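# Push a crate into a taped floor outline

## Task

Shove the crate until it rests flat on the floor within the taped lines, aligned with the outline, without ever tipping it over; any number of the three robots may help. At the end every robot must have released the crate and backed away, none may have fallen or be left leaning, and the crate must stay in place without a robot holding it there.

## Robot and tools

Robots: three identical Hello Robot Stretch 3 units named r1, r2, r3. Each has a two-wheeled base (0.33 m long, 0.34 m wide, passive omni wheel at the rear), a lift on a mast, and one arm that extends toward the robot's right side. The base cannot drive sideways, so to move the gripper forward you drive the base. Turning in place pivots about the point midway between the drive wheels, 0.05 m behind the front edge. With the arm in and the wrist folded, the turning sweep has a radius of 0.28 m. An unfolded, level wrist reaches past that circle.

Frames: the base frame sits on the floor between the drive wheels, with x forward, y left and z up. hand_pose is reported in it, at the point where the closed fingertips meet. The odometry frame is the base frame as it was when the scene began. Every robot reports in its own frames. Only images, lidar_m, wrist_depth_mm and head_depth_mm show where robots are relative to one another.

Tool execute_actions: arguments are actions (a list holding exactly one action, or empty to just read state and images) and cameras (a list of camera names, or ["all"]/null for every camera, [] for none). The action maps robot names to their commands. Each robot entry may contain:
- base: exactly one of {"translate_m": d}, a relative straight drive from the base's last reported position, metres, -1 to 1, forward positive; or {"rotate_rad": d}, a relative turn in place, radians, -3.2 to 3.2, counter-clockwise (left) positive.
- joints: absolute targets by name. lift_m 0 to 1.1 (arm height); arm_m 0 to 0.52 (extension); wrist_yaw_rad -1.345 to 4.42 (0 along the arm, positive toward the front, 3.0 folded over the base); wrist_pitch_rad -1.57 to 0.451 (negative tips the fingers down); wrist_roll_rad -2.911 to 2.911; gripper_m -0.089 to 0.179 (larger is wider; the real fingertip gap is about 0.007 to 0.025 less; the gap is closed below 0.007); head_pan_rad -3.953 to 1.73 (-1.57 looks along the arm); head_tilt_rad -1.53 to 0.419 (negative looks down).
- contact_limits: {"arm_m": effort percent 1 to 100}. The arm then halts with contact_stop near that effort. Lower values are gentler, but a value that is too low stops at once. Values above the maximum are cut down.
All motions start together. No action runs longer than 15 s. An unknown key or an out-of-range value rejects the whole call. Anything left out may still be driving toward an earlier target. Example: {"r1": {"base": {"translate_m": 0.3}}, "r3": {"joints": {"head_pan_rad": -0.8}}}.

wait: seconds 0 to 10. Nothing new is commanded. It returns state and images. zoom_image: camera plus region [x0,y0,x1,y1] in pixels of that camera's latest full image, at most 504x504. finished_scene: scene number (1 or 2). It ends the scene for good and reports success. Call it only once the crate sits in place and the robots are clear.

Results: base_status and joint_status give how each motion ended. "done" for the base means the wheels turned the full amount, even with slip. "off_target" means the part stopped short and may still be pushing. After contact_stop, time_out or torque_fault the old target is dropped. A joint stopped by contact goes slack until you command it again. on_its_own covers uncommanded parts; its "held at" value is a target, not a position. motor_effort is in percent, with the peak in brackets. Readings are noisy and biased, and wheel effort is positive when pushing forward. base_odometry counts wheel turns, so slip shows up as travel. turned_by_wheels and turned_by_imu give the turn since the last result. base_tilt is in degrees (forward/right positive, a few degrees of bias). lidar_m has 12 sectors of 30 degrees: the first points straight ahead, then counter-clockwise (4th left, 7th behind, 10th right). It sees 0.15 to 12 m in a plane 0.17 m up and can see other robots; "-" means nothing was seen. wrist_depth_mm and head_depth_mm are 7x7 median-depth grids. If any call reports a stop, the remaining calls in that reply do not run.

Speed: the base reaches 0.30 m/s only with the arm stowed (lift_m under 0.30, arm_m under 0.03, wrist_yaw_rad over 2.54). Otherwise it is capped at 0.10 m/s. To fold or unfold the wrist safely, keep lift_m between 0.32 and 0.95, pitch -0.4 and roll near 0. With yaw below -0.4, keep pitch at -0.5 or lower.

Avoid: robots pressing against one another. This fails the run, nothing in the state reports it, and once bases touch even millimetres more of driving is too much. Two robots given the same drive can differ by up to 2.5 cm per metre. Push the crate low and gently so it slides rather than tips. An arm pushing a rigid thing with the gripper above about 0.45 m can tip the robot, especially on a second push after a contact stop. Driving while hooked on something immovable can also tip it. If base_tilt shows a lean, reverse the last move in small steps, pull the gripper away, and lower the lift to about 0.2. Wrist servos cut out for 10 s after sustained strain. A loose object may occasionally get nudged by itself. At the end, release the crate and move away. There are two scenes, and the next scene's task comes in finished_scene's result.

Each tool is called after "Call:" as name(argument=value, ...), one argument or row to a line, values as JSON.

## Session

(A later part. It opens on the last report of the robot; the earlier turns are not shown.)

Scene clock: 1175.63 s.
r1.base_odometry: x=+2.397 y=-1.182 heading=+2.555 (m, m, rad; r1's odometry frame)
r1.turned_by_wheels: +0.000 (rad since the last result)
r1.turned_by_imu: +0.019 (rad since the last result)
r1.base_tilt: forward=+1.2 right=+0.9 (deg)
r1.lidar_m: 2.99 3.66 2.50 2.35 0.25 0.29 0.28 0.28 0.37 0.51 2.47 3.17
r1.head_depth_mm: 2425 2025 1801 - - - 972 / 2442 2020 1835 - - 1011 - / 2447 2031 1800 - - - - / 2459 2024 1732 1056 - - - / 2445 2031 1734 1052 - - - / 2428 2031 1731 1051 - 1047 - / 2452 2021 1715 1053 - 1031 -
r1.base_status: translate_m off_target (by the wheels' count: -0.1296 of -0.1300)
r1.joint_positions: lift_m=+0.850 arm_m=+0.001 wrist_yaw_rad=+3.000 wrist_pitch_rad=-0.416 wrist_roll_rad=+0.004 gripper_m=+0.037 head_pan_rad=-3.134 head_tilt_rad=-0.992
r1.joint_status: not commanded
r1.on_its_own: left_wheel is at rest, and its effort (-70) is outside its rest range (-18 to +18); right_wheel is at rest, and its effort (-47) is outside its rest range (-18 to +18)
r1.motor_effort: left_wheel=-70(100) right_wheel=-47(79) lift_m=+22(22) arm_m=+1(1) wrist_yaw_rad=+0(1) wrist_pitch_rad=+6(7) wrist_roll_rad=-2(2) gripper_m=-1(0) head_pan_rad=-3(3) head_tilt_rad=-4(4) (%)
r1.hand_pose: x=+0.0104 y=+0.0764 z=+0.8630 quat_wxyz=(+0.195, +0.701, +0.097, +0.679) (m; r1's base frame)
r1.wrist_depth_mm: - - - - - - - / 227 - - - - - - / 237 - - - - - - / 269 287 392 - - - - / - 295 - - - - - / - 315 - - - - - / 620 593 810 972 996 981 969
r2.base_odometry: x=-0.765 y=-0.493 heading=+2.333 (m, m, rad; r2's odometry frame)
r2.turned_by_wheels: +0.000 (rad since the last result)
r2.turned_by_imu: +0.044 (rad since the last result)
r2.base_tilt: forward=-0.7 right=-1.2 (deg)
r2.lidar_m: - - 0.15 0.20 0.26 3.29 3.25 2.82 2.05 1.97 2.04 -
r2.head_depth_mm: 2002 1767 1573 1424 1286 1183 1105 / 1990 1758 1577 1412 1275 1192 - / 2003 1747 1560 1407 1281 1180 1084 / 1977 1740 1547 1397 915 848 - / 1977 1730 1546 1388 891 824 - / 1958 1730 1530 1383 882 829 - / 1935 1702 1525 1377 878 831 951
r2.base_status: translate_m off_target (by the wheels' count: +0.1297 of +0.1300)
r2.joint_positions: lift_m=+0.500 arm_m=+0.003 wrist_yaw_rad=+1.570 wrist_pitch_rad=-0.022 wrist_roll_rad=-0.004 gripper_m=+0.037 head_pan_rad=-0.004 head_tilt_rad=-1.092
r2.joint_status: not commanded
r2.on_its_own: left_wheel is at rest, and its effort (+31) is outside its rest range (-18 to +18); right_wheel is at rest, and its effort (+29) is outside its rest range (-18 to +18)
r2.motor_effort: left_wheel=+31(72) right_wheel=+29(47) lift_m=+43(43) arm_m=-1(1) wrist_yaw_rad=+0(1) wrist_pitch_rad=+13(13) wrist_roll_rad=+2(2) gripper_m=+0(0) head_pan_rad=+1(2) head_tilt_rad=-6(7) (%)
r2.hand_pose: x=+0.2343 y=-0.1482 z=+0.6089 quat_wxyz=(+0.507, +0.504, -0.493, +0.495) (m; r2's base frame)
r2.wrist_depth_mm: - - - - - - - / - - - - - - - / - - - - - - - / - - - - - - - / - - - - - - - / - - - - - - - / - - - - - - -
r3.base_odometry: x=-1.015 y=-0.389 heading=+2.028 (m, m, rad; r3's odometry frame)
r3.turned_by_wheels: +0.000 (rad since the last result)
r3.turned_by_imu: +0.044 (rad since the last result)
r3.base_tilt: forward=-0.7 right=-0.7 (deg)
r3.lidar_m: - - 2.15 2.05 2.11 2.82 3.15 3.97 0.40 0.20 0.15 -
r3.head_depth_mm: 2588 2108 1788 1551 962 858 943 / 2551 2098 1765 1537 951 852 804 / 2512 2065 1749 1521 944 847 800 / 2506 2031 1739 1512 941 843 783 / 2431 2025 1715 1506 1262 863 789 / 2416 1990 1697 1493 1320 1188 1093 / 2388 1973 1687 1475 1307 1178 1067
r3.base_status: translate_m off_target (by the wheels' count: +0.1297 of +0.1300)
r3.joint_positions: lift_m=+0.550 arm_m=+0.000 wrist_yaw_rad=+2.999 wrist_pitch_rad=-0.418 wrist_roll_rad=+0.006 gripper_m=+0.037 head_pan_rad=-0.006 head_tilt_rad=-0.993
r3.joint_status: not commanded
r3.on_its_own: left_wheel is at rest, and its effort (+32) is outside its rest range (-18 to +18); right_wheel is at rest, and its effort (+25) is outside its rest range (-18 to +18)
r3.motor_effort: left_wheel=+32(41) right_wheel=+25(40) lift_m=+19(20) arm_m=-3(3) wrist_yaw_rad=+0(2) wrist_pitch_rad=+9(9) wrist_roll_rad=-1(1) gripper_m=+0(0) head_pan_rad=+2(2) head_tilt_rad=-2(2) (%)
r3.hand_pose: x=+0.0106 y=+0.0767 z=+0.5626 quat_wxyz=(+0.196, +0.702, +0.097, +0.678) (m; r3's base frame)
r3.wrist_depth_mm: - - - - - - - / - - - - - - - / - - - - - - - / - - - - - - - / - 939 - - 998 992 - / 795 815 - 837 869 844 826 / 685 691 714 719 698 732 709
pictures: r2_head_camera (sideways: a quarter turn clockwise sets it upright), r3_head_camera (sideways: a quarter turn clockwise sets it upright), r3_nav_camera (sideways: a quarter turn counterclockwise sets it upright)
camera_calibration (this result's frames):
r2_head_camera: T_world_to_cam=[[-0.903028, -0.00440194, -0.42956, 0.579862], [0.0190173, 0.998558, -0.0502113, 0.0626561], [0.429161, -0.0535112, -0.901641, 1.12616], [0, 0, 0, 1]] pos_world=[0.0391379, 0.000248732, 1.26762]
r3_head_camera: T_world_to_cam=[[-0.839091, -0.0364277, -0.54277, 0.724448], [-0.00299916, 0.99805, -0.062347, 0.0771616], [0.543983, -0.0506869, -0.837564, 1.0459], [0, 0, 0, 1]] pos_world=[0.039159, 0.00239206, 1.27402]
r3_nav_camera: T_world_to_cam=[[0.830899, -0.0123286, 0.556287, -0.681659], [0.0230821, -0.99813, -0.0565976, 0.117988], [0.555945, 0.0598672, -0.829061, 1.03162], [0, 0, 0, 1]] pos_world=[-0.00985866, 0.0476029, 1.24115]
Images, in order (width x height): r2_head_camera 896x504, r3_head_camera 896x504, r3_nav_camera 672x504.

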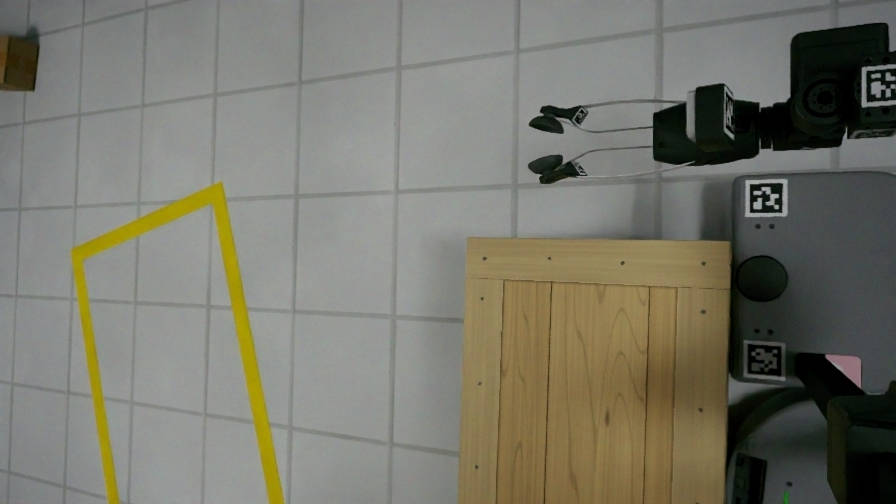

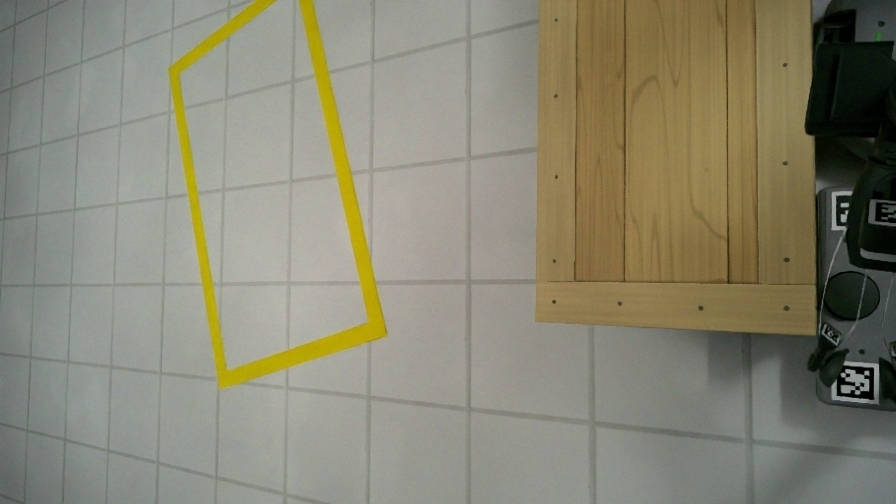

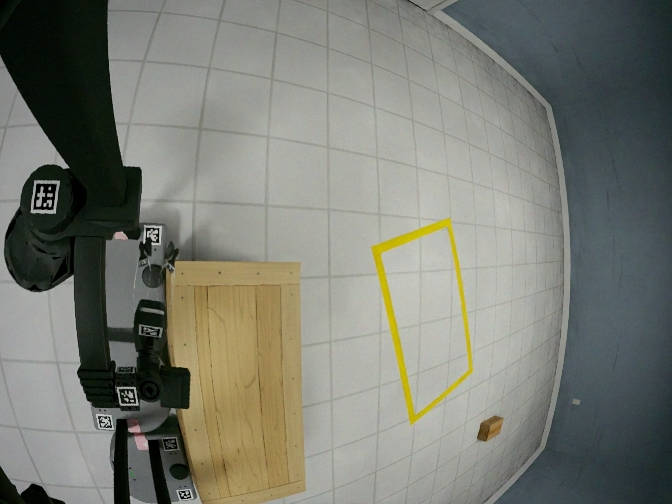

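Call:
execute_actions(
  actions=[
    {"r1":{"base":{"translate_m":0.012}},"r2":{"base":{"translate_m":-0.008},"joints":{"wrist_pitch_rad":-0.4}},"r3":{"base":{"translate_m":-0.008}}},
  ],
  cameras=[],
)

Call:
execute_actions(
  actions=[
    {"r1":{"base":{"rotate_rad":0.025}},"r2":{"joints":{"wrist_yaw_rad":3.0}}},
  ],
  cameras=["r3_nav_camera","r1_head_camera"],
)

Call:
execute_actions(
  actions=[
    {"r1":{"base":{"translate_m":-0.16}},"r2":{"base":{"translate_m":0.14}},"r3":{"base":{"translate_m":0.16}}},
  ],
  cameras=["r2_head_camera","r3_head_camera","r3_nav_camera"],
)

Scene clock: 1195.00 s.
r1.base_odometry: x=+2.387 y=-1.175 heading=+2.555 (m, m, rad; r1's odometry frame)
r1.turned_by_wheels: +0.000 (rad since the last result)
r1.turned_by_imu: -0.001 (rad since the last result)
r1.base_tilt: forward=+1.2 right=+0.9 (deg)
r1.lidar_m: 2.97 3.65 2.51 2.35 0.26 0.30 0.29 0.30 0.39 0.51 2.47 3.18
r1.head_depth_mm: 2397 2034 1807 - - - 969 / 2447 2035 1826 - - 1005 - / 2458 2037 1808 - - - - / 2439 2031 1722 1056 - - - / 2454 2025 1733 1055 - - - / 2440 2016 1732 1056 - 1047 - / 2437 2019 1725 1051 - 1031 -
r1.base_status: done
r1.joint_positions: lift_m=+0.850 arm_m=+0.001 wrist_yaw_rad=+3.000 wrist_pitch_rad=-0.416 wrist_roll_rad=+0.004 gripper_m=+0.037 head_pan_rad=-3.134 head_tilt_rad=-0.992
r1.joint_status: not commanded
r1.motor_effort: left_wheel=+0(67) right_wheel=+0(43) lift_m=+22(22) arm_m=+1(1) wrist_yaw_rad=+0(1) wrist_pitch_rad=+6(6) wrist_roll_rad=-2(2) gripper_m=+0(0) head_pan_rad=-3(2) head_tilt_rad=-5(5) (%)
r1.hand_pose: x=+0.0104 y=+0.0764 z=+0.8630 quat_wxyz=(+0.195, +0.701, +0.097, +0.679) (m; r1's base frame)
r1.wrist_depth_mm: - - - - - - - / 235 - - - - - - / 237 - - - - - - / 267 313 428 - - - - / 637 295 - - - - - / - 321 - - - - - / 622 588 805 944 978 980 961
r2.base_odometry: x=-0.759 y=-0.499 heading=+2.333 (m, m, rad; r2's odometry frame)
r2.turned_by_wheels: +0.000 (rad since the last result)
r2.turned_by_imu: -0.002 (rad since the last result)
r2.base_tilt: forward=-0.7 right=-1.2 (deg)
r2.lidar_m: - - 0.15 0.23 0.26 3.28 3.24 2.82 2.06 1.97 2.04 2.77
r2.head_depth_mm: 2005 1762 1572 1414 1286 1184 1101 / 2029 1762 1577 1409 1292 1194 - / 1994 1747 1560 1400 1277 1185 1086 / 1977 1740 1546 1394 915 847 - / 1965 1730 1552 1385 892 835 - / 1955 1710 1532 1379 880 839 - / 1936 1710 1529 1375 882 840 955
r2.base_status: done
r2.joint_positions: lift_m=+0.500 arm_m=+0.003 wrist_yaw_rad=+1.570 wrist_pitch_rad=-0.412 wrist_roll_rad=-0.004 gripper_m=+0.037 head_pan_rad=-0.004 head_tilt_rad=-1.092
r2.joint_status: all done
r2.motor_effort: left_wheel=+0(28) right_wheel=-1(26) lift_m=+43(43) arm_m=-1(1) wrist_yaw_rad=+1(0) wrist_pitch_rad=+7(13) wrist_roll_rad=+2(3) gripper_m=+0(1) head_pan_rad=+2(1) head_tilt_rad=-6(6) (%)
r2.hand_pose: x=+0.2038 y=-0.1482 z=+0.5140 quat_wxyz=(+0.593, +0.591, -0.386, +0.388) (m; r2's base frame)
r2.wrist_depth_mm: - - - - - - - / - - - - - - - / - - - - - - - / - - - - - - - / 390 381 398 936 946 942 918 / 327 321 334 778 841 809 792 / 280 281 404 666 662 682 677
r3.base_odometry: x=-1.011 y=-0.396 heading=+2.028 (m, m, rad; r3's odometry frame)
r3.turned_by_wheels: +0.000 (rad since the last result)
r3.turned_by_imu: -0.001 (rad since the last result)
r3.base_tilt: forward=-0.5 right=-0.8 (deg)
r3.lidar_m: - 2.98 2.14 2.05 2.11 2.83 3.16 3.99 0.40 0.23 0.15 -
r3.head_depth_mm: 2570 2118 1788 1539 958 857 943 / 2542 2091 1759 1534 950 854 805 / 2520 2065 1756 1517 943 847 1035 / 2490 2054 1730 1519 940 841 795 / 2432 2024 1717 1498 1269 863 1094 / 2411 2000 1706 1488 1320 1184 1089 / 2388 1972 1681 1481 1309 1178 1070
r3.base_status: done
r3.joint_positions: lift_m=+0.550 arm_m=+0.000 wrist_yaw_rad=+2.999 wrist_pitch_rad=-0.418 wrist_roll_rad=+0.006 gripper_m=+0.037 head_pan_rad=-0.006 head_tilt_rad=-0.993
r3.joint_status: not commanded
r3.motor_effort: left_wheel=+0(29) right_wheel=+0(24) lift_m=+19(19) arm_m=-2(2) wrist_yaw_rad=+1(0) wrist_pitch_rad=+9(9) wrist_roll_rad=-1(1) gripper_m=+0(0) head_pan_rad=+2(3) head_tilt_rad=-2(2) (%)
r3.hand_pose: x=+0.0106 y=+0.0767 z=+0.5626 quat_wxyz=(+0.196, +0.702, +0.097, +0.678) (m; r3's base frame)
r3.wrist_depth_mm: - - - - - - - / - - - - - - - / - - - - - - - / - - - - - - - / 980 949 - - 995 - - / 796 813 - 816 878 837 844 / 695 703 704 703 680 703 716
pictures: none
No camera images: the call's "cameras" was empty. Leave "cameras" out to get every camera's image.

Scene clock: 1196.73 s.
r1.base_odometry: x=+2.387 y=-1.175 heading=+2.580 (m, m, rad; r1's odometry frame)
r1.turned_by_wheels: +0.025 (rad since the last result)
r1.turned_by_imu: +0.025 (rad since the last result)
r1.base_tilt: forward=+1.2 right=+0.9 (deg)
r1.lidar_m: 2.98 3.54 2.48 2.35 0.26 0.30 0.29 0.30 0.39 0.51 2.48 3.25
r1.head_depth_mm: 2462 2024 1807 - - - 964 / 2453 2029 1825 - - 1007 - / 2454 2022 1805 - - - - / 2448 2022 1726 1054 - - - / 2436 2029 1726 1053 - - - / 2448 2022 1710 1049 - 1049 - / 2429 2020 1730 1055 - 1033 -
r1.base_status: done
r1.joint_positions: lift_m=+0.850 arm_m=+0.001 wrist_yaw_rad=+3.000 wrist_pitch_rad=-0.416 wrist_roll_rad=+0.004 gripper_m=+0.037 head_pan_rad=-3.134 head_tilt_rad=-0.992
r1.joint_status: not commanded
r1.motor_effort: left_wheel=-2(6) right_wheel=+3(5) lift_m=+22(22) arm_m=+1(1) wrist_yaw_rad=+0(1) wrist_pitch_rad=+7(6) wrist_roll_rad=-2(2) gripper_m=-1(1) head_pan_rad=-3(3) head_tilt_rad=-4(4) (%)
r1.hand_pose: x=+0.0104 y=+0.0764 z=+0.8630 quat_wxyz=(+0.195, +0.701, +0.097, +0.679) (m; r1's base frame)
r1.wrist_depth_mm: 220 - - - - - - / 225 - - - - - - / 240 - - - - - - / - 282 359 - - - - / - 298 - - - - - / - 327 - - - - - / 610 586 806 961 995 975 960
r2.base_odometry: x=-0.759 y=-0.499 heading=+2.333 (m, m, rad; r2's odometry frame)
r2.turned_by_wheels: +0.000 (rad since the last result)
r2.turned_by_imu: +0.000 (rad since the last result)
r2.base_tilt: forward=-0.9 right=-1.1 (deg)
r2.lidar_m: - - 0.15 0.23 0.26 3.29 3.25 2.83 2.05 1.97 2.05 2.77
r2.head_depth_mm: 2012 1778 1585 1422 1291 1184 1092 / 2008 1757 1565 1413 1284 1191 - / 1994 1730 1560 1407 1281 1184 - / 1983 1740 1550 1394 918 848 - / 1959 1730 1548 1396 890 836 - / 1959 1717 1529 1391 885 843 - / 1937 1711 1531 1380 879 839 953
r2.base_status: not commanded
r2.joint_positions: lift_m=+0.500 arm_m=+0.003 wrist_yaw_rad=+2.998 wrist_pitch_rad=-0.412 wrist_roll_rad=-0.004 gripper_m=+0.037 head_pan_rad=-0.004 head_tilt_rad=-1.092
r2.joint_status: all done
r2.motor_effort: left_wheel=+1(0) right_wheel=-1(1) lift_m=+43(43) arm_m=-1(1) wrist_yaw_rad=+1(2) wrist_pitch_rad=+7(8) wrist_roll_rad=+2(2) gripper_m=-1(0) head_pan_rad=+1(1) head_tilt_rad=-6(6) (%)
r2.hand_pose: x=+0.0110 y=+0.0748 z=+0.5140 quat_wxyz=(+0.194, +0.699, +0.095, +0.682) (m; r2's base frame)
r2.wrist_depth_mm: - - - - - - - / 230 - - - - - - / 240 - - 664 607 593 - / 260 - 888 512 459 459 458 / 940 296 753 581 381 377 370 / 815 325 - 614 326 316 318 / 719 380 - 522 273 273 274
r3.base_odometry: x=-1.011 y=-0.396 heading=+2.028 (m, m, rad; r3's odometry frame)
r3.turned_by_wheels: +0.000 (rad since the last result)
r3.turned_by_imu: +0.000 (rad since the last result)
r3.base_tilt: forward=-0.6 right=-0.7 (deg)
r3.lidar_m: - 2.99 2.14 2.05 2.10 2.83 3.17 4.01 0.41 0.23 0.15 -
r3.head_depth_mm: 2591 2110 1787 1547 954 860 944 / 2564 2079 1769 1535 953 854 803 / 2526 2068 1760 1518 945 847 1030 / 2477 2044 1738 1518 938 842 795 / 2450 2006 1724 1498 1267 865 1096 / 2422 1994 1708 1486 1317 1187 1094 / 2381 1980 1689 1477 1309 1171 1071
r3.base_status: not commanded
r3.joint_positions: lift_m=+0.550 arm_m=+0.000 wrist_yaw_rad=+2.999 wrist_pitch_rad=-0.418 wrist_roll_rad=+0.006 gripper_m=+0.037 head_pan_rad=-0.006 head_tilt_rad=-0.993
r3.joint_status: not commanded
r3.motor_effort: left_wheel=+0(1) right_wheel=+1(1) lift_m=+19(20) arm_m=-2(2) wrist_yaw_rad=+0(0) wrist_pitch_rad=+9(9) wrist_roll_rad=-1(1) gripper_m=-1(0) head_pan_rad=+3(3) head_tilt_rad=-2(1) (%)
r3.hand_pose: x=+0.0106 y=+0.0767 z=+0.5626 quat_wxyz=(+0.196, +0.702, +0.097, +0.678) (m; r3's base frame)
r3.wrist_depth_mm: - - - - - - - / - - - - - - - / - - - - - - - / - - - - - - - / 994 - - - - 986 - / 794 820 - 825 838 843 849 / 681 700 693 706 684 693 706
pictures: r1_head_camera (sideways: a quarter turn clockwise sets it upright), r3_nav_camera (sideways: a quarter turn counterclockwise sets it upright)
camera_calibration (this result's frames):
r1_head_camera: T_world_to_cam=[[0.845174, 0.0441513, -0.532664, 0.706346], [0.0528067, -0.998604, 0.00101602, 0.000910985], [-0.531876, -0.0289869, -0.846326, 1.0642], [0, 0, 0, 1]] pos_world=[-0.0310144, 0.000571376, 1.2769]
r3_nav_camera: T_world_to_cam=[[0.830899, -0.0123284, 0.556287, -0.681659], [0.0230824, -0.99813, -0.0565976, 0.117988], [0.555944, 0.0598673, -0.829061, 1.03162], [0, 0, 0, 1]] pos_world=[-0.00985868, 0.0476029, 1.24115]
Images, in order (width x height): r1_head_camera 896x504, r3_nav_camera 672x504.

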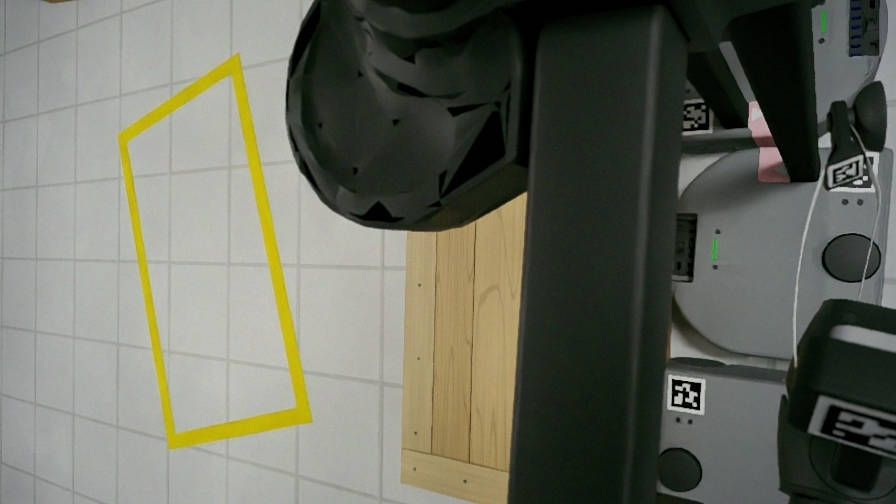

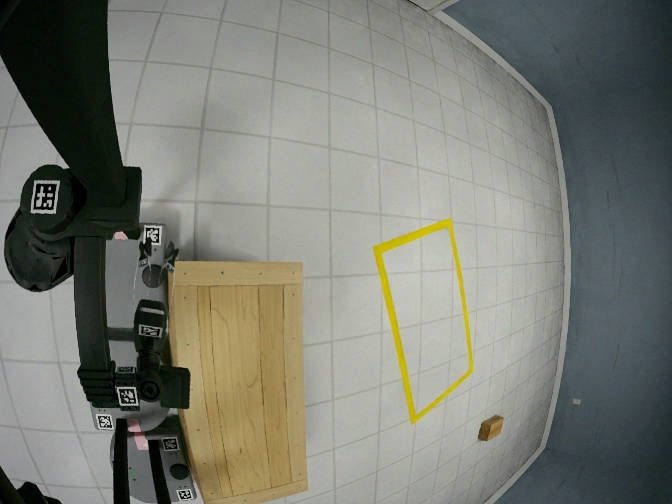

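Scene clock: 1200.57 s.
r1.base_odometry: x=+2.522 y=-1.260 heading=+2.580 (m, m, rad; r1's odometry frame)
r1.turned_by_wheels: -0.001 (rad since the last result)
r1.turned_by_imu: +0.028 (rad since the last result)
r1.base_tilt: forward=+1.2 right=+0.9 (deg)
r1.lidar_m: 3.07 3.42 2.45 2.33 0.26 0.30 0.28 0.28 0.36 0.50 2.51 3.32
r1.head_depth_mm: 2452 2023 1816 - - - 971 / 2475 2021 1821 - - 1001 - / 2457 2017 1797 - - - - / 2441 2021 1730 1057 - - - / 2445 2019 1724 1056 - - - / 2443 2016 1721 1053 - 1048 - / 2431 2023 1720 1051 - 1030 -
r1.base_status: translate_m off_target (by the wheels' count: -0.1596 of -0.1600)
r1.joint_positions: lift_m=+0.850 arm_m=+0.001 wrist_yaw_rad=+3.000 wrist_pitch_rad=-0.416 wrist_roll_rad=+0.004 gripper_m=+0.037 head_pan_rad=-3.134 head_tilt_rad=-0.992
r1.joint_status: not commanded
r1.on_its_own: left_wheel is at rest, and its effort (-81) is outside its rest range (-18 to +18); right_wheel is at rest, and its effort (-48) is outside its rest range (-18 to +18)
r1.motor_effort: left_wheel=-81(100) right_wheel=-48(73) lift_m=+22(23) arm_m=+1(1) wrist_yaw_rad=+0(0) wrist_pitch_rad=+6(6) wrist_roll_rad=-2(2) gripper_m=-1(0) head_pan_rad=-3(3) head_tilt_rad=-5(4) (%)
r1.hand_pose: x=+0.0104 y=+0.0764 z=+0.8630 quat_wxyz=(+0.195, +0.701, +0.097, +0.679) (m; r1's base frame)
r1.wrist_depth_mm: - - - - - - - / 237 - - - - - - / 235 - - - - - - / 260 338 438 - - - - / - 296 - - - - - / - 318 - - - - - / 610 506 809 967 991 986 954
r2.base_odometry: x=-0.856 y=-0.398 heading=+2.334 (m, m, rad; r2's odometry frame)
r2.turned_by_wheels: +0.001 (rad since the last result)
r2.turned_by_imu: +0.075 (rad since the last result)
r2.base_tilt: forward=-0.7 right=-1.1 (deg)
r2.lidar_m: - - 0.15 0.20 0.26 3.35 3.47 2.64 2.01 1.97 2.08 -
r2.head_depth_mm: 1993 1765 1582 1422 1289 1184 1097 / 2005 1758 1564 1411 1277 1195 - / 1998 1737 1561 1401 1278 1183 - / 1984 1739 1546 1395 902 838 - / 1962 1735 1548 1395 891 823 - / 1956 1734 1522 1387 884 832 - / 1945 1711 1525 1375 881 830 949
r2.base_status: translate_m off_target (by the wheels' count: +0.1398 of +0.1400)
r2.joint_positions: lift_m=+0.500 arm_m=+0.003 wrist_yaw_rad=+2.999 wrist_pitch_rad=-0.414 wrist_roll_rad=-0.004 gripper_m=+0.037 head_pan_rad=-0.004 head_tilt_rad=-1.092
r2.joint_status: not commanded
r2.on_its_own: left_wheel is at rest, and its effort (+32) is outside its rest range (-18 to +18)
r2.motor_effort: left_wheel=+32(71) right_wheel=+7(42) lift_m=+43(43) arm_m=-1(1) wrist_yaw_rad=+1(3) wrist_pitch_rad=+8(8) wrist_roll_rad=+2(2) gripper_m=+0(0) head_pan_rad=+2(2) head_tilt_rad=-6(6) (%)
r2.hand_pose: x=+0.0106 y=+0.0747 z=+0.5136 quat_wxyz=(+0.194, +0.699, +0.096, +0.682) (m; r2's base frame)
r2.wrist_depth_mm: - - - - - - - / 234 - - - - - - / 242 - - 646 593 604 - / 257 - 878 520 455 463 455 / 916 303 732 513 384 377 375 / 783 323 - 590 331 314 312 / 697 363 - 499 268 274 270
r3.base_odometry: x=-1.082 y=-0.252 heading=+2.028 (m, m, rad; r3's odometry frame)
r3.turned_by_wheels: +0.000 (rad since the last result)
r3.turned_by_imu: +0.076 (rad since the last result)
r3.base_tilt: forward=-0.7 right=-0.8 (deg)
r3.lidar_m: - - 2.12 2.06 2.16 3.05 3.22 3.65 0.39 0.20 0.15 -
r3.head_depth_mm: 2579 2109 1789 1546 960 858 943 / 2553 2086 1768 1527 953 854 803 / 2519 2066 1749 1519 945 849 799 / 2473 2037 1731 1516 938 840 787 / 2455 2017 1719 1489 1263 863 789 / 2411 2001 1711 1484 1322 1188 1095 / 2380 1967 1698 1480 1305 1178 1067
r3.base_status: translate_m off_target (by the wheels' count: +0.1597 of +0.1600)
r3.joint_positions: lift_m=+0.550 arm_m=+0.000 wrist_yaw_rad=+2.999 wrist_pitch_rad=-0.418 wrist_roll_rad=+0.006 gripper_m=+0.037 head_pan_rad=-0.006 head_tilt_rad=-0.993
r3.joint_status: not commanded
r3.on_its_own: left_wheel is at rest, and its effort (+30) is outside its rest range (-18 to +18); right_wheel is at rest, and its effort (+24) is outside its rest range (-18 to +18)
r3.motor_effort: left_wheel=+30(42) right_wheel=+24(40) lift_m=+20(19) arm_m=-2(2) wrist_yaw_rad=+0(2) wrist_pitch_rad=+9(9) wrist_roll_rad=-1(1) gripper_m=+0(0) head_pan_rad=+3(3) head_tilt_rad=-2(1) (%)
r3.hand_pose: x=+0.0106 y=+0.0767 z=+0.5626 quat_wxyz=(+0.196, +0.702, +0.097, +0.678) (m; r3's base frame)
r3.wrist_depth_mm: - - - - - - - / - - - - - - - / - - - - - - - / - - - - - - - / 957 936 - - 982 970 - / 811 808 - 842 845 828 853 / 690 682 704 711 694 718 721
pictures: r2_head_camera (sideways: a quarter turn clockwise sets it upright), r3_head_camera (sideways: a quarter turn clockwise sets it upright), r3_nav_camera (sideways: a quarter turn counterclockwise sets it upright)
camera_calibration (this result's frames):
r2_head_camera: T_world_to_cam=[[-0.903028, -0.00440213, -0.42956, 0.579862], [0.0190171, 0.998558, -0.0502113, 0.0626561], [0.429161, -0.0535112, -0.901641, 1.12616], [0, 0, 0, 1]] pos_world=[0.0391379, 0.000248739, 1.26762]
r3_head_camera: T_world_to_cam=[[-0.839057, -0.036428, -0.542823, 0.724516], [-0.00299537, 0.99805, -0.0623475, 0.0771623], [0.544036, -0.0506872, -0.83753, 1.04585], [0, 0, 0, 1]] pos_world=[0.0391607, 0.00239206, 1.27403]
r3_nav_camera: T_world_to_cam=[[0.830864, -0.0123283, 0.556339, -0.681727], [0.0230858, -0.99813, -0.0565957, 0.117985], [0.555997, 0.0598669, -0.829026, 1.03158], [0, 0, 0, 1]] pos_world=[-0.00985485, 0.0476029, 1.24115]
Images, in order (width x height): r2_head_camera 896x504, r3_head_camera 896x504, r3_nav_camera 672x504.

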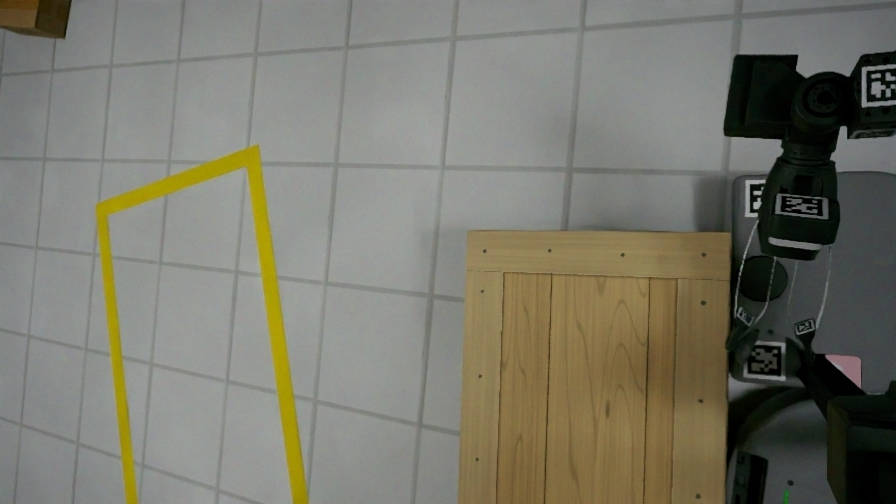

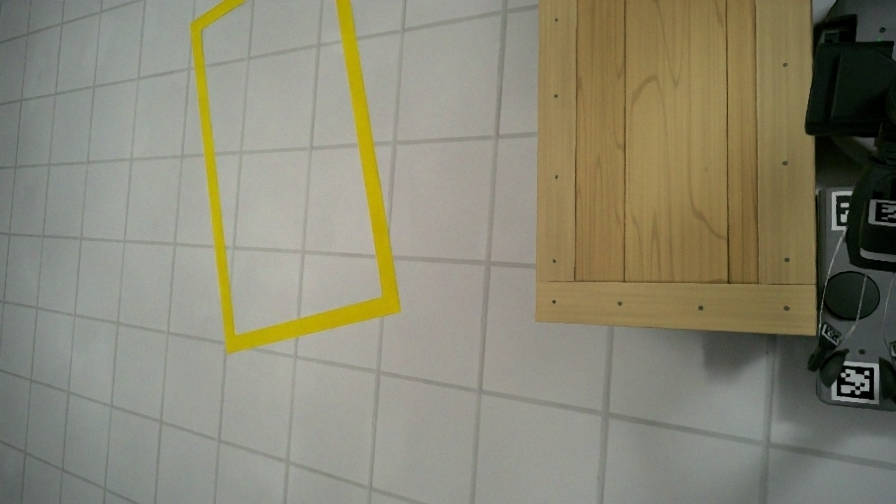

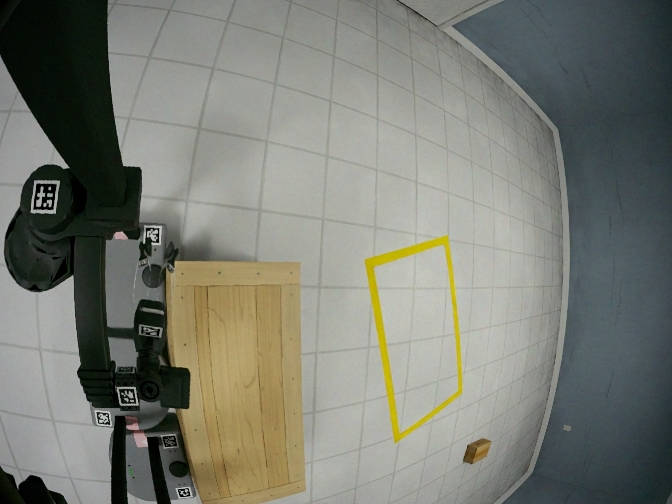

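Call:
execute_actions(
  actions=[
    {"r1":{"base":{"translate_m":0.012}},"r2":{"base":{"translate_m":-0.01}},"r3":{"base":{"translate_m":-0.64}}},
  ],
  cameras=[],
)

Call:
execute_actions(
  actions=[
    {"r3":{"base":{"rotate_rad":-3.06}},"r1":{"base":{"rotate_rad":0.045}}},
  ],
  cameras=[],
)

Call:
execute_actions(
  actions=[
    {"r3":{"base":{"translate_m":-0.2},"joints":{"head_pan_rad":-3.14}}},
  ],
  cameras=[],
)

Call:
execute_actions(
  actions=[
    {"r3":{"base":{"rotate_rad":-0.12}}},
  ],
  cameras=["r3_head_camera","r3_nav_camera","r1_nav_camera","r2_nav_camera"],
)

Scene clock: 1266.67 s.
r1.base_odometry: x=+2.512 y=-1.254 heading=+2.580 (m, m, rad; r1's odometry frame)
r1.turned_by_wheels: +0.000 (rad since the last result)
r1.turned_by_imu: -0.001 (rad since the last result)
r1.base_tilt: forward=+1.2 right=+0.9 (deg)
r1.lidar_m: 3.07 3.44 2.43 2.34 0.26 0.31 0.29 0.29 0.38 2.43 2.51 0.50
r1.head_depth_mm: 2464 2043 1807 - - - 969 / 2461 2021 1829 - - 1008 - / 2443 2035 1805 - - - - / 2450 2026 1726 1055 - - - / 2440 2009 1717 1055 - - - / 2429 2020 1731 1055 - 1168 - / 2422 2017 1720 1050 - 1179 -
r1.base_status: done
r1.joint_positions: lift_m=+0.850 arm_m=+0.001 wrist_yaw_rad=+3.000 wrist_pitch_rad=-0.416 wrist_roll_rad=+0.004 gripper_m=+0.037 head_pan_rad=-3.134 head_tilt_rad=-0.992
r1.joint_status: not commanded
r1.motor_effort: left_wheel=+0(74) right_wheel=+0(46) lift_m=+23(22) arm_m=+1(1) wrist_yaw_rad=+0(0) wrist_pitch_rad=+7(6) wrist_roll_rad=-2(2) gripper_m=+0(1) head_pan_rad=-2(2) head_tilt_rad=-5(4) (%)
r1.hand_pose: x=+0.0104 y=+0.0764 z=+0.8630 quat_wxyz=(+0.195, +0.701, +0.097, +0.679) (m; r1's base frame)
r1.wrist_depth_mm: - - - - - - - / - - - - - - - / 234 - - - - - - / 261 341 438 - - - - / - 297 - - - - - / - 317 - - - - - / 624 582 809 987 996 989 966
r2.base_odometry: x=-0.849 y=-0.405 heading=+2.334 (m, m, rad; r2's odometry frame)
r2.turned_by_wheels: +0.000 (rad since the last result)
r2.turned_by_imu: -0.003 (rad since the last result)
r2.base_tilt: forward=-0.9 right=-1.0 (deg)
r2.lidar_m: - - 0.15 0.24 0.26 3.35 3.47 2.63 2.01 1.97 2.09 -
r2.head_depth_mm: 1982 1779 1571 1414 1290 1182 1091 / 2027 1770 1562 1409 1286 1193 - / 1992 1744 1550 1405 1276 1176 - / 1981 1725 1554 1386 905 840 - / 1977 1722 1530 1383 889 837 - / 1975 1704 1541 1390 886 842 - / 1945 1723 1524 1378 881 839 954
r2.base_status: done
r2.joint_positions: lift_m=+0.500 arm_m=+0.003 wrist_yaw_rad=+2.999 wrist_pitch_rad=-0.414 wrist_roll_rad=-0.004 gripper_m=+0.037 head_pan_rad=-0.004 head_tilt_rad=-1.092
r2.joint_status: not commanded
r2.motor_effort: left_wheel=+0(28) right_wheel=+0(7) lift_m=+43(43) arm_m=-1(1) wrist_yaw_rad=+1(1) wrist_pitch_rad=+8(8) wrist_roll_rad=+2(2) gripper_m=+0(0) head_pan_rad=+1(1) head_tilt_rad=-6(6) (%)
r2.hand_pose: x=+0.0106 y=+0.0747 z=+0.5136 quat_wxyz=(+0.194, +0.699, +0.096, +0.682) (m; r2's base frame)
r2.wrist_depth_mm: - - - - - - - / 235 - - - - - - / 244 - - 659 616 590 - / 262 - - 507 466 456 459 / 716 304 999 609 374 378 371 / 746 327 - 627 327 314 314 / 685 368 - 516 275 275 271
r3.base_odometry: x=-0.799 y=-0.827 heading=+2.028 (m, m, rad; r3's odometry frame)
r3.turned_by_wheels: +0.000 (rad since the last result)
r3.turned_by_imu: -0.003 (rad since the last result)
r3.base_tilt: forward=-0.6 right=-0.8 (deg)
r3.lidar_m: 0.69 2.81 2.14 2.09 2.20 3.10 2.59 3.64 2.74 2.66 0.52 0.50
r3.head_depth_mm: 2592 463 1199 1257 1184 1226 1122 / 2540 2079 1244 1257 1188 1221 1133 / 2510 2062 1225 1252 1227 1210 1114 / 2473 2036 1215 1252 1338 1200 1117 / 2420 2006 1680 1443 1328 1195 1109 / 2418 2003 1711 1480 1320 1186 1093 / 2365 1964 1683 1484 1306 1179 1071
r3.base_status: done
r3.joint_positions: lift_m=+0.550 arm_m=+0.000 wrist_yaw_rad=+2.999 wrist_pitch_rad=-0.418 wrist_roll_rad=+0.006 gripper_m=+0.037 head_pan_rad=-0.006 head_tilt_rad=-0.993
r3.joint_status: not commanded
r3.motor_effort: left_wheel=+0(29) right_wheel=+1(22) lift_m=+19(19) arm_m=-2(2) wrist_yaw_rad=+0(0) wrist_pitch_rad=+9(9) wrist_roll_rad=-1(1) gripper_m=+0(0) head_pan_rad=+3(2) head_tilt_rad=-2(2) (%)
r3.hand_pose: x=+0.0106 y=+0.0767 z=+0.5626 quat_wxyz=(+0.196, +0.702, +0.097, +0.678) (m; r3's base frame)
r3.wrist_depth_mm: - - - - - - - / - - - - - - - / - - - - - - - / - - - - - - - / 955 973 - - - 991 - / 806 804 - 835 879 821 837 / 710 708 705 717 683 708 716
pictures: none
No camera images: the call's "cameras" was empty. Leave "cameras" out to get every camera's image.

Scene clock: 1272.50 s.
r1.base_odometry: x=+2.512 y=-1.254 heading=+2.625 (m, m, rad; r1's odometry frame)
r1.turned_by_wheels: +0.045 (rad since the last result)
r1.turned_by_imu: +0.044 (rad since the last result)
r1.base_tilt: forward=+1.2 right=+0.8 (deg)
r1.lidar_m: 3.06 3.28 2.42 2.33 0.26 0.30 0.29 0.30 0.39 2.44 2.54 0.38
r1.head_depth_mm: 2477 2022 1801 - - - 965 / 2467 2025 1820 - - 1019 - / 2460 2028 1810 - - - - / 2447 2035 1725 1056 - - - / 2433 2030 1717 1056 - - - / 2440 2027 1716 1054 - 1191 - / 2438 2018 1728 1051 - 1189 -
r1.base_status: done
r1.joint_positions: lift_m=+0.850 arm_m=+0.001 wrist_yaw_rad=+3.000 wrist_pitch_rad=-0.416 wrist_roll_rad=+0.004 gripper_m=+0.037 head_pan_rad=-3.134 head_tilt_rad=-0.992
r1.joint_status: not commanded
r1.motor_effort: left_wheel=-2(6) right_wheel=+2(4) lift_m=+22(23) arm_m=+1(1) wrist_yaw_rad=+0(2) wrist_pitch_rad=+6(7) wrist_roll_rad=-2(2) gripper_m=+0(1) head_pan_rad=-2(3) head_tilt_rad=-4(5) (%)
r1.hand_pose: x=+0.0104 y=+0.0764 z=+0.8630 quat_wxyz=(+0.195, +0.701, +0.097, +0.679) (m; r1's base frame)
r1.wrist_depth_mm: 218 - - - - - - / 223 - - - - - - / 243 - - - - - - / - 282 359 - - - - / - 298 - - - - - / - 330 - - - - - / 613 598 816 965 987 978 986
r2.base_odometry: x=-0.849 y=-0.405 heading=+2.334 (m, m, rad; r2's odometry frame)
r2.turned_by_wheels: +0.000 (rad since the last result)
r2.turned_by_imu: -0.002 (rad since the last result)
r2.base_tilt: forward=-0.6 right=-1.1 (deg)
r2.lidar_m: - - 0.15 0.24 0.26 3.35 3.47 2.63 2.01 1.97 2.09 -
r2.head_depth_mm: 1972 1772 1585 1422 1294 1182 1090 / 2013 1757 1566 1413 1279 1186 - / 1999 1740 1564 1410 1278 1185 - / 1976 1748 1548 1406 902 839 - / 1970 1735 1548 1388 889 835 - / 1948 1721 1534 1389 884 839 - / 1936 1712 1525 1378 875 836 949
r2.base_status: not commanded
r2.joint_positions: lift_m=+0.500 arm_m=+0.003 wrist_yaw_rad=+2.999 wrist_pitch_rad=-0.414 wrist_roll_rad=-0.004 gripper_m=+0.037 head_pan_rad=-0.004 head_tilt_rad=-1.092
r2.joint_status: not commanded
r2.motor_effort: left_wheel=+0(0) right_wheel=+0(0) lift_m=+43(43) arm_m=-1(1) wrist_yaw_rad=+1(0) wrist_pitch_rad=+8(8) wrist_roll_rad=+2(2) gripper_m=+0(0) head_pan_rad=+2(1) head_tilt_rad=-6(6) (%)
r2.hand_pose: x=+0.0106 y=+0.0747 z=+0.5136 quat_wxyz=(+0.194, +0.699, +0.096, +0.682) (m; r2's base frame)
r2.wrist_depth_mm: - - - - - - - / 228 - - - - - - / 242 - - 645 609 595 - / 262 - - 513 465 455 460 / 694 295 978 597 380 374 371 / 761 324 - 642 327 317 313 / 693 379 - 518 275 273 272
r3.base_odometry: x=-0.799 y=-0.827 heading=-1.032 (m, m, rad; r3's odometry frame)
r3.turned_by_wheels: -3.060 (rad since the last result)
r3.turned_by_imu: -3.025 (rad since the last result)
r3.base_tilt: forward=-0.6 right=-0.8 (deg)
r3.lidar_m: 2.59 3.35 2.70 2.66 0.50 0.51 0.69 2.61 2.11 2.09 2.27 3.44
r3.head_depth_mm: 2584 2117 1781 1555 1371 1225 1120 / 2402 2094 1772 1538 1358 1214 1134 / 2403 2060 1749 1527 1352 1210 1112 / 2479 2033 1737 1505 1342 1202 1115 / 2446 2010 1723 1504 1324 1193 1111 / 2415 1991 1697 1490 1318 1187 1090 / 2362 1968 1690 1475 1308 1176 1069
r3.base_status: done
r3.joint_positions: lift_m=+0.550 arm_m=+0.001 wrist_yaw_rad=+2.999 wrist_pitch_rad=-0.418 wrist_roll_rad=+0.006 gripper_m=+0.037 head_pan_rad=-0.006 head_tilt_rad=-0.993
r3.joint_status: not commanded
r3.motor_effort: left_wheel=+2(5) right_wheel=-1(3) lift_m=+19(20) arm_m=-3(3) wrist_yaw_rad=+1(0) wrist_pitch_rad=+9(9) wrist_roll_rad=-1(1) gripper_m=+0(1) head_pan_rad=+3(3) head_tilt_rad=-2(2) (%)
r3.hand_pose: x=+0.0106 y=+0.0767 z=+0.5626 quat_wxyz=(+0.196, +0.702, +0.097, +0.678) (m; r3's base frame)
r3.wrist_depth_mm: - - - - - - - / - - - - - - - / - - - - - - - / 670 920 - - - - - / 693 748 - - - 970 - / 610 672 - 828 849 825 824 / 525 647 690 710 678 716 702
pictures: none
No camera images: the call's "cameras" was empty. Leave "cameras" out to get every camera's image.

Scene clock: 1275.63 s.
r1.base_odometry: x=+2.512 y=-1.254 heading=+2.625 (m, m, rad; r1's odometry frame)
r1.turned_by_wheels: +0.000 (rad since the last result)
r1.turned_by_imu: +0.000 (rad since the last result)
r1.base_tilt: forward=+1.3 right=+0.9 (deg)
r1.lidar_m: 3.05 3.26 2.41 2.34 0.26 0.30 0.29 0.30 0.39 2.43 0.26 3.50
r1.head_depth_mm: 2462 2033 1798 - - - 963 / 2454 2031 1830 - - 1017 - / 2456 2029 1813 - - - - / 2460 2032 1724 1054 - - - / 2432 2021 1723 1054 - - - / 2471 2014 1724 1051 - 1190 - / 2439 2005 1729 1054 - 1188 -
r1.base_status: not commanded
r1.joint_positions: lift_m=+0.850 arm_m=+0.001 wrist_yaw_rad=+3.000 wrist_pitch_rad=-0.416 wrist_roll_rad=+0.004 gripper_m=+0.037 head_pan_rad=-3.134 head_tilt_rad=-0.992
r1.joint_status: not commanded
r1.motor_effort: left_wheel=-2(2) right_wheel=+2(1) lift_m=+22(23) arm_m=+1(1) wrist_yaw_rad=+0(1) wrist_pitch_rad=+7(6) wrist_roll_rad=-2(2) gripper_m=+0(0) head_pan_rad=-3(3) head_tilt_rad=-4(4) (%)
r1.hand_pose: x=+0.0104 y=+0.0764 z=+0.8630 quat_wxyz=(+0.195, +0.701, +0.097, +0.679) (m; r1's base frame)
r1.wrist_depth_mm: 217 - - - - - - / 222 - - - - - - / 242 - - - - - - / - 282 361 - - - - / - 299 - - - - - / - 327 - - - - - / 609 593 811 954 983 - 984
r2.base_odometry: x=-0.849 y=-0.405 heading=+2.334 (m, m, rad; r2's odometry frame)
r2.turned_by_wheels: +0.000 (rad since the last result)
r2.turned_by_imu: -0.001 (rad since the last result)
r2.base_tilt: forward=-0.7 right=-1.2 (deg)
r2.lidar_m: - - 0.15 0.24 0.26 3.36 3.47 2.63 2.01 1.97 2.09 -
r2.head_depth_mm: 1978 1767 1574 1417 1285 1181 1097 / 2016 1759 1584 1414 1283 1196 - / 1999 1747 1551 1402 1276 1185 - / 1998 1743 1553 1394 903 839 - / 1980 1727 1534 1395 891 835 - / 1942 1719 1536 1382 884 842 - / 1941 1707 1524 1381 879 840 953
r2.base_status: not commanded
r2.joint_positions: lift_m=+0.500 arm_m=+0.003 wrist_yaw_rad=+2.999 wrist_pitch_rad=-0.414 wrist_roll_rad=-0.004 gripper_m=+0.037 head_pan_rad=-0.004 head_tilt_rad=-1.092
r2.joint_status: not commanded
r2.motor_effort: left_wheel=+0(0) right_wheel=+0(1) lift_m=+43(43) arm_m=-1(1) wrist_yaw_rad=+1(1) wrist_pitch_rad=+9(8) wrist_roll_rad=+2(2) gripper_m=+1(1) head_pan_rad=+1(2) head_tilt_rad=-6(5) (%)
r2.hand_pose: x=+0.0106 y=+0.0747 z=+0.5136 quat_wxyz=(+0.194, +0.699, +0.096, +0.682) (m; r2's base frame)
r2.wrist_depth_mm: - - - - - - - / 228 - - - - - - / 241 - - 642 606 599 - / 262 - - 517 464 459 455 / 898 295 - 595 381 368 371 / 798 328 - 638 330 316 314 / 704 379 - 527 275 274 269
r3.base_odometry: x=-0.902 y=-0.655 heading=-1.032 (m, m, rad; r3's odometry frame)
r3.turned_by_wheels: +0.000 (rad since the last result)
r3.turned_by_imu: -0.001 (rad since the last result)
r3.base_tilt: forward=-0.7 right=-0.8 (deg)
r3.lidar_m: 2.79 3.39 2.72 2.69 0.64 0.50 0.49 2.59 2.08 2.06 2.24 3.37
r3.head_depth_mm: 2574 2105 1783 1085 1145 1110 1096 / 2532 2071 1758 1075 1111 - 1083 / 2494 2063 1758 1067 - - 1068 / 2489 2022 1740 1079 1155 - - / 2432 2038 1721 1508 1329 - - / 2401 1982 1703 1492 1317 1224 - / 2405 1957 1699 1471 1308 1227 -
r3.base_status: done
r3.joint_positions: lift_m=+0.550 arm_m=+0.001 wrist_yaw_rad=+2.999 wrist_pitch_rad=-0.418 wrist_roll_rad=+0.006 gripper_m=+0.037 head_pan_rad=-3.133 head_tilt_rad=-0.993
r3.joint_status: all done
r3.motor_effort: left_wheel=+2(3) right_wheel=-1(6) lift_m=+20(20) arm_m=-2(3) wrist_yaw_rad=+1(1) wrist_pitch_rad=+9(9) wrist_roll_rad=-1(1) gripper_m=+0(0) head_pan_rad=-2(26) head_tilt_rad=-2(2) (%)
r3.hand_pose: x=+0.0106 y=+0.0767 z=+0.5626 quat_wxyz=(+0.196, +0.702, +0.097, +0.678) (m; r3's base frame)
r3.wrist_depth_mm: - - - - - - - / - - - - - - - / 743 - - - - - - / 656 833 - - - - - / 647 762 986 - 986 961 - / 616 619 - 829 820 827 847 / 543 533 712 703 697 702 719
pictures: none
No camera images: the call's "cameras" was empty. Leave "cameras" out to get every camera's image.

Scene clock: 1276.67 s.
r1.base_odometry: x=+2.512 y=-1.254 heading=+2.625 (m, m, rad; r1's odometry frame)
r1.turned_by_wheels: +0.000 (rad since the last result)
r1.turned_by_imu: +0.000 (rad since the last result)
r1.base_tilt: forward=+1.1 right=+0.9 (deg)
r1.lidar_m: 3.06 3.28 2.42 2.33 0.26 0.30 0.29 0.30 0.39 2.44 0.26 3.50
r1.head_depth_mm: 2448 2038 1801 - - - 965 / 2453 2022 1834 - - 1020 - / 2436 2020 1802 - - - - / 2464 2037 1721 1057 - - - / 2438 2023 1730 1060 - - - / 2438 2021 1722 1053 - 1186 - / 2442 2013 1730 1054 - 1187 -
r1.base_status: not commanded
r1.joint_positions: lift_m=+0.850 arm_m=+0.001 wrist_yaw_rad=+3.000 wrist_pitch_rad=-0.416 wrist_roll_rad=+0.004 gripper_m=+0.037 head_pan_rad=-3.134 head_tilt_rad=-0.992
r1.joint_status: not commanded
r1.motor_effort: left_wheel=-3(2) right_wheel=+2(2) lift_m=+22(23) arm_m=+1(1) wrist_yaw_rad=-1(0) wrist_pitch_rad=+6(7) wrist_roll_rad=-2(2) gripper_m=+0(1) head_pan_rad=-2(2) head_tilt_rad=-5(4) (%)
r1.hand_pose: x=+0.0104 y=+0.0764 z=+0.8630 quat_wxyz=(+0.195, +0.701, +0.097, +0.679) (m; r1's base frame)
r1.wrist_depth_mm: 218 - - - - - - / 224 - - - - - - / 243 - - - - - - / - 282 361 - - - - / - 297 - - - - - / - 329 - - - - - / 613 589 812 971 991 968 983
r2.base_odometry: x=-0.849 y=-0.405 heading=+2.334 (m, m, rad; r2's odometry frame)
r2.turned_by_wheels: +0.000 (rad since the last result)
r2.turned_by_imu: +0.000 (rad since the last result)
r2.base_tilt: forward=-0.7 right=-1.1 (deg)
r2.lidar_m: - - 0.15 0.24 0.26 3.34 3.43 2.64 2.02 1.97 2.08 -
r2.head_depth_mm: 1996 1763 1575 1408 1285 1183 1093 / 2012 1747 1565 1405 1284 1193 - / 1991 1758 1569 1403 1282 1185 - / 1992 1737 1538 1399 903 839 - / 1966 1726 1544 1393 889 837 - / 1947 1715 1540 1384 884 836 - / 1948 1703 1511 1369 883 837 951
r2.base_status: not commanded
r2.joint_positions: lift_m=+0.500 arm_m=+0.003 wrist_yaw_rad=+2.999 wrist_pitch_rad=-0.414 wrist_roll_rad=-0.004 gripper_m=+0.037 head_pan_rad=-0.004 head_tilt_rad=-1.092
r2.joint_status: not commanded
r2.motor_effort: left_wheel=+0(0) right_wheel=+0(0) lift_m=+43(43) arm_m=-1(1) wrist_yaw_rad=+1(1) wrist_pitch_rad=+8(8) wrist_roll_rad=+2(2) gripper_m=+0(0) head_pan_rad=+1(2) head_tilt_rad=-6(6) (%)
r2.hand_pose: x=+0.0106 y=+0.0747 z=+0.5136 quat_wxyz=(+0.194, +0.699, +0.096, +0.682) (m; r2's base frame)
r2.wrist_depth_mm: - - - - - - - / 228 - - - - - - / 240 - - 641 602 600 - / 264 - - 511 464 460 454 / 883 296 997 620 373 373 373 / 784 328 - 632 328 316 315 / 700 384 - 511 272 272 269
r3.base_odometry: x=-0.902 y=-0.655 heading=-1.151 (m, m, rad; r3's odometry frame)
r3.turned_by_wheels: -0.120 (rad since the last result)
r3.turned_by_imu: -0.119 (rad since the last result)
r3.base_tilt: forward=-0.7 right=-0.9 (deg)
r3.lidar_m: 2.79 3.78 2.78 2.70 0.73 0.51 0.49 2.87 2.13 2.06 2.15 2.96
r3.head_depth_mm: 2588 2108 1794 1086 1175 1100 1092 / 2544 2080 1765 1078 1202 - 1077 / 2502 2068 1757 1067 - - 1070 / 2467 2039 1746 1057 1109 - - / 2450 2016 1712 1440 1307 - - / 2422 1979 1701 1497 1318 1228 - / 2399 1971 1686 1481 1314 1229 -
r3.base_status: done
r3.joint_positions: lift_m=+0.550 arm_m=+0.001 wrist_yaw_rad=+2.999 wrist_pitch_rad=-0.418 wrist_roll_rad=+0.006 gripper_m=+0.037 head_pan_rad=-3.133 head_tilt_rad=-0.993
r3.joint_status: not commanded
r3.motor_effort: left_wheel=+2(4) right_wheel=-1(3) lift_m=+19(19) arm_m=-3(2) wrist_yaw_rad=+1(0) wrist_pitch_rad=+9(9) wrist_roll_rad=-1(1) gripper_m=+0(0) head_pan_rad=-3(1) head_tilt_rad=-2(2) (%)
r3.hand_pose: x=+0.0106 y=+0.0767 z=+0.5626 quat_wxyz=(+0.196, +0.702, +0.097, +0.678) (m; r3's base frame)
r3.wrist_depth_mm: 433 - - - - - - / 521 - - - - - - / 597 - - - - - - / 708 559 - - - - - / 705 682 - - - - - / 608 619 - 834 858 820 837 / 531 536 712 698 680 707 724
pictures: r1_nav_camera (sideways: a quarter turn counterclockwise sets it upright), r2_nav_camera (sideways: a quarter turn counterclockwise sets it upright), r3_head_camera (sideways: a quarter turn clockwise sets it upright), r3_nav_camera (sideways: a quarter turn counterclockwise sets it upright)
camera_calibration (this result's frames):
r1_nav_camera: T_world_to_cam=[[-0.830134, -0.0412591, 0.556035, -0.681325], [-0.0107176, 0.998255, 0.058072, -0.0206207], [-0.557461, 0.0422482, -0.829128, 1.03964], [0, 0, 0, 1]] pos_world=[0.0137455, -0.0514489, 1.24203]
r2_nav_camera: T_world_to_cam=[[0.887154, 0.0404257, 0.4597, -0.562481], [0.0434478, -0.999048, 0.00400772, 0.0529838], [0.459424, 0.0164175, -0.888065, 1.10972], [0, 0, 0, 1]] pos_world=[-0.0131291, 0.0574531, 1.24387]
r3_head_camera: T_world_to_cam=[[0.838442, 0.0485511, -0.542823, 0.714284], [0.0174198, -0.997902, -0.0623475, 0.0770378], [-0.544712, 0.0428189, -0.83753, 1.05249], [0, 0, 0, 1]] pos_world=[-0.0269227, -0.00286963, 1.27403]
r3_nav_camera: T_world_to_cam=[[-0.830955, 0.000318561, 0.556339, -0.67159], [-0.0375094, 0.997692, -0.0565957, 0.118355], [-0.555073, -0.0678965, -0.829026, 1.03835], [0, 0, 0, 1]] pos_world=[0.0227412, -0.0473673, 1.24115]
Images, in order (width x height): r1_nav_camera 672x504, r2_nav_camera 672x504, r3_head_camera 896x504, r3_nav_camera 672x504.

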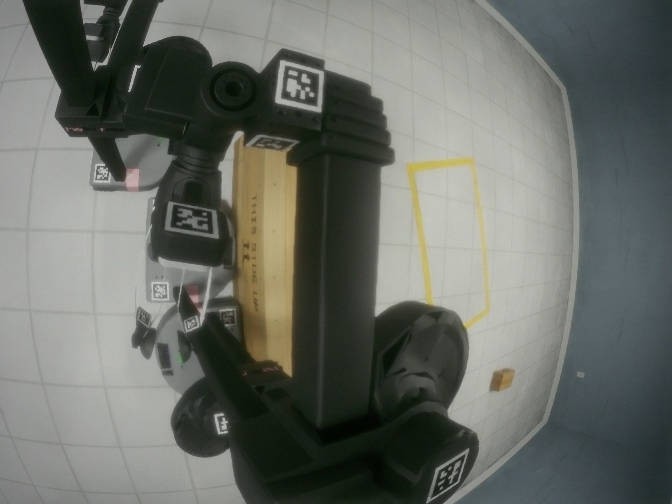

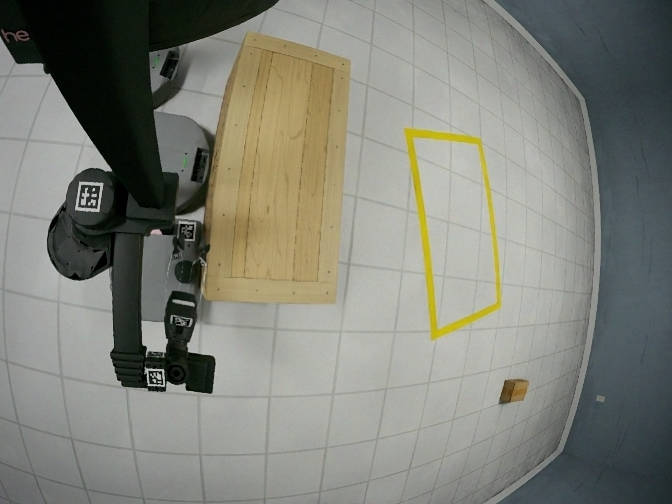

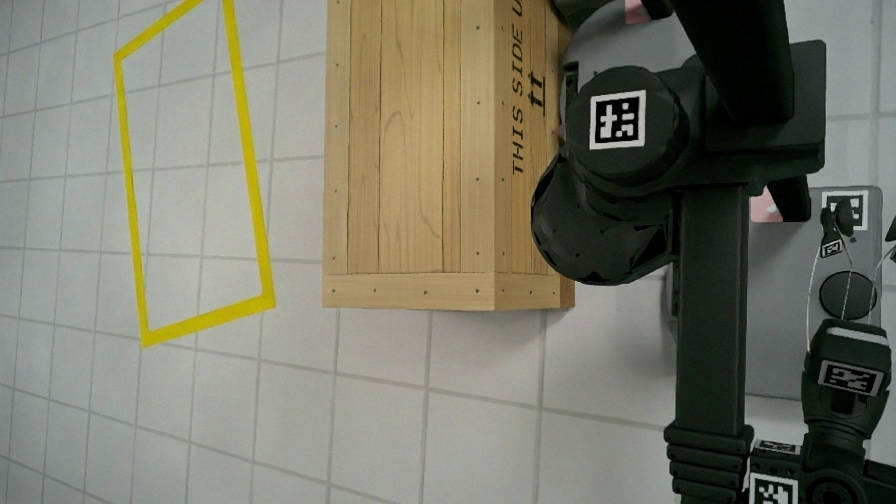

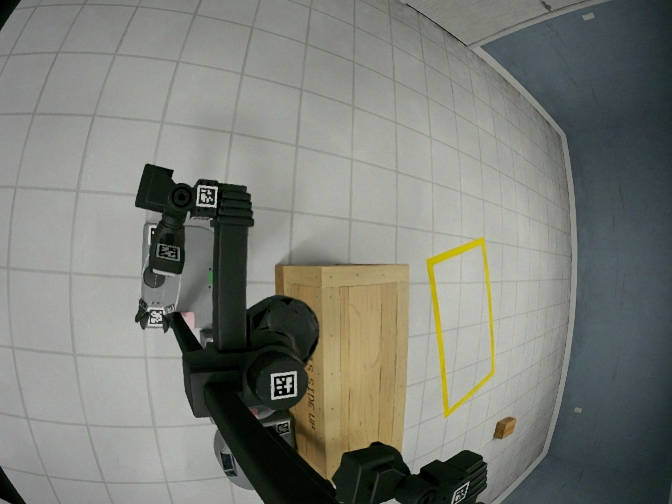

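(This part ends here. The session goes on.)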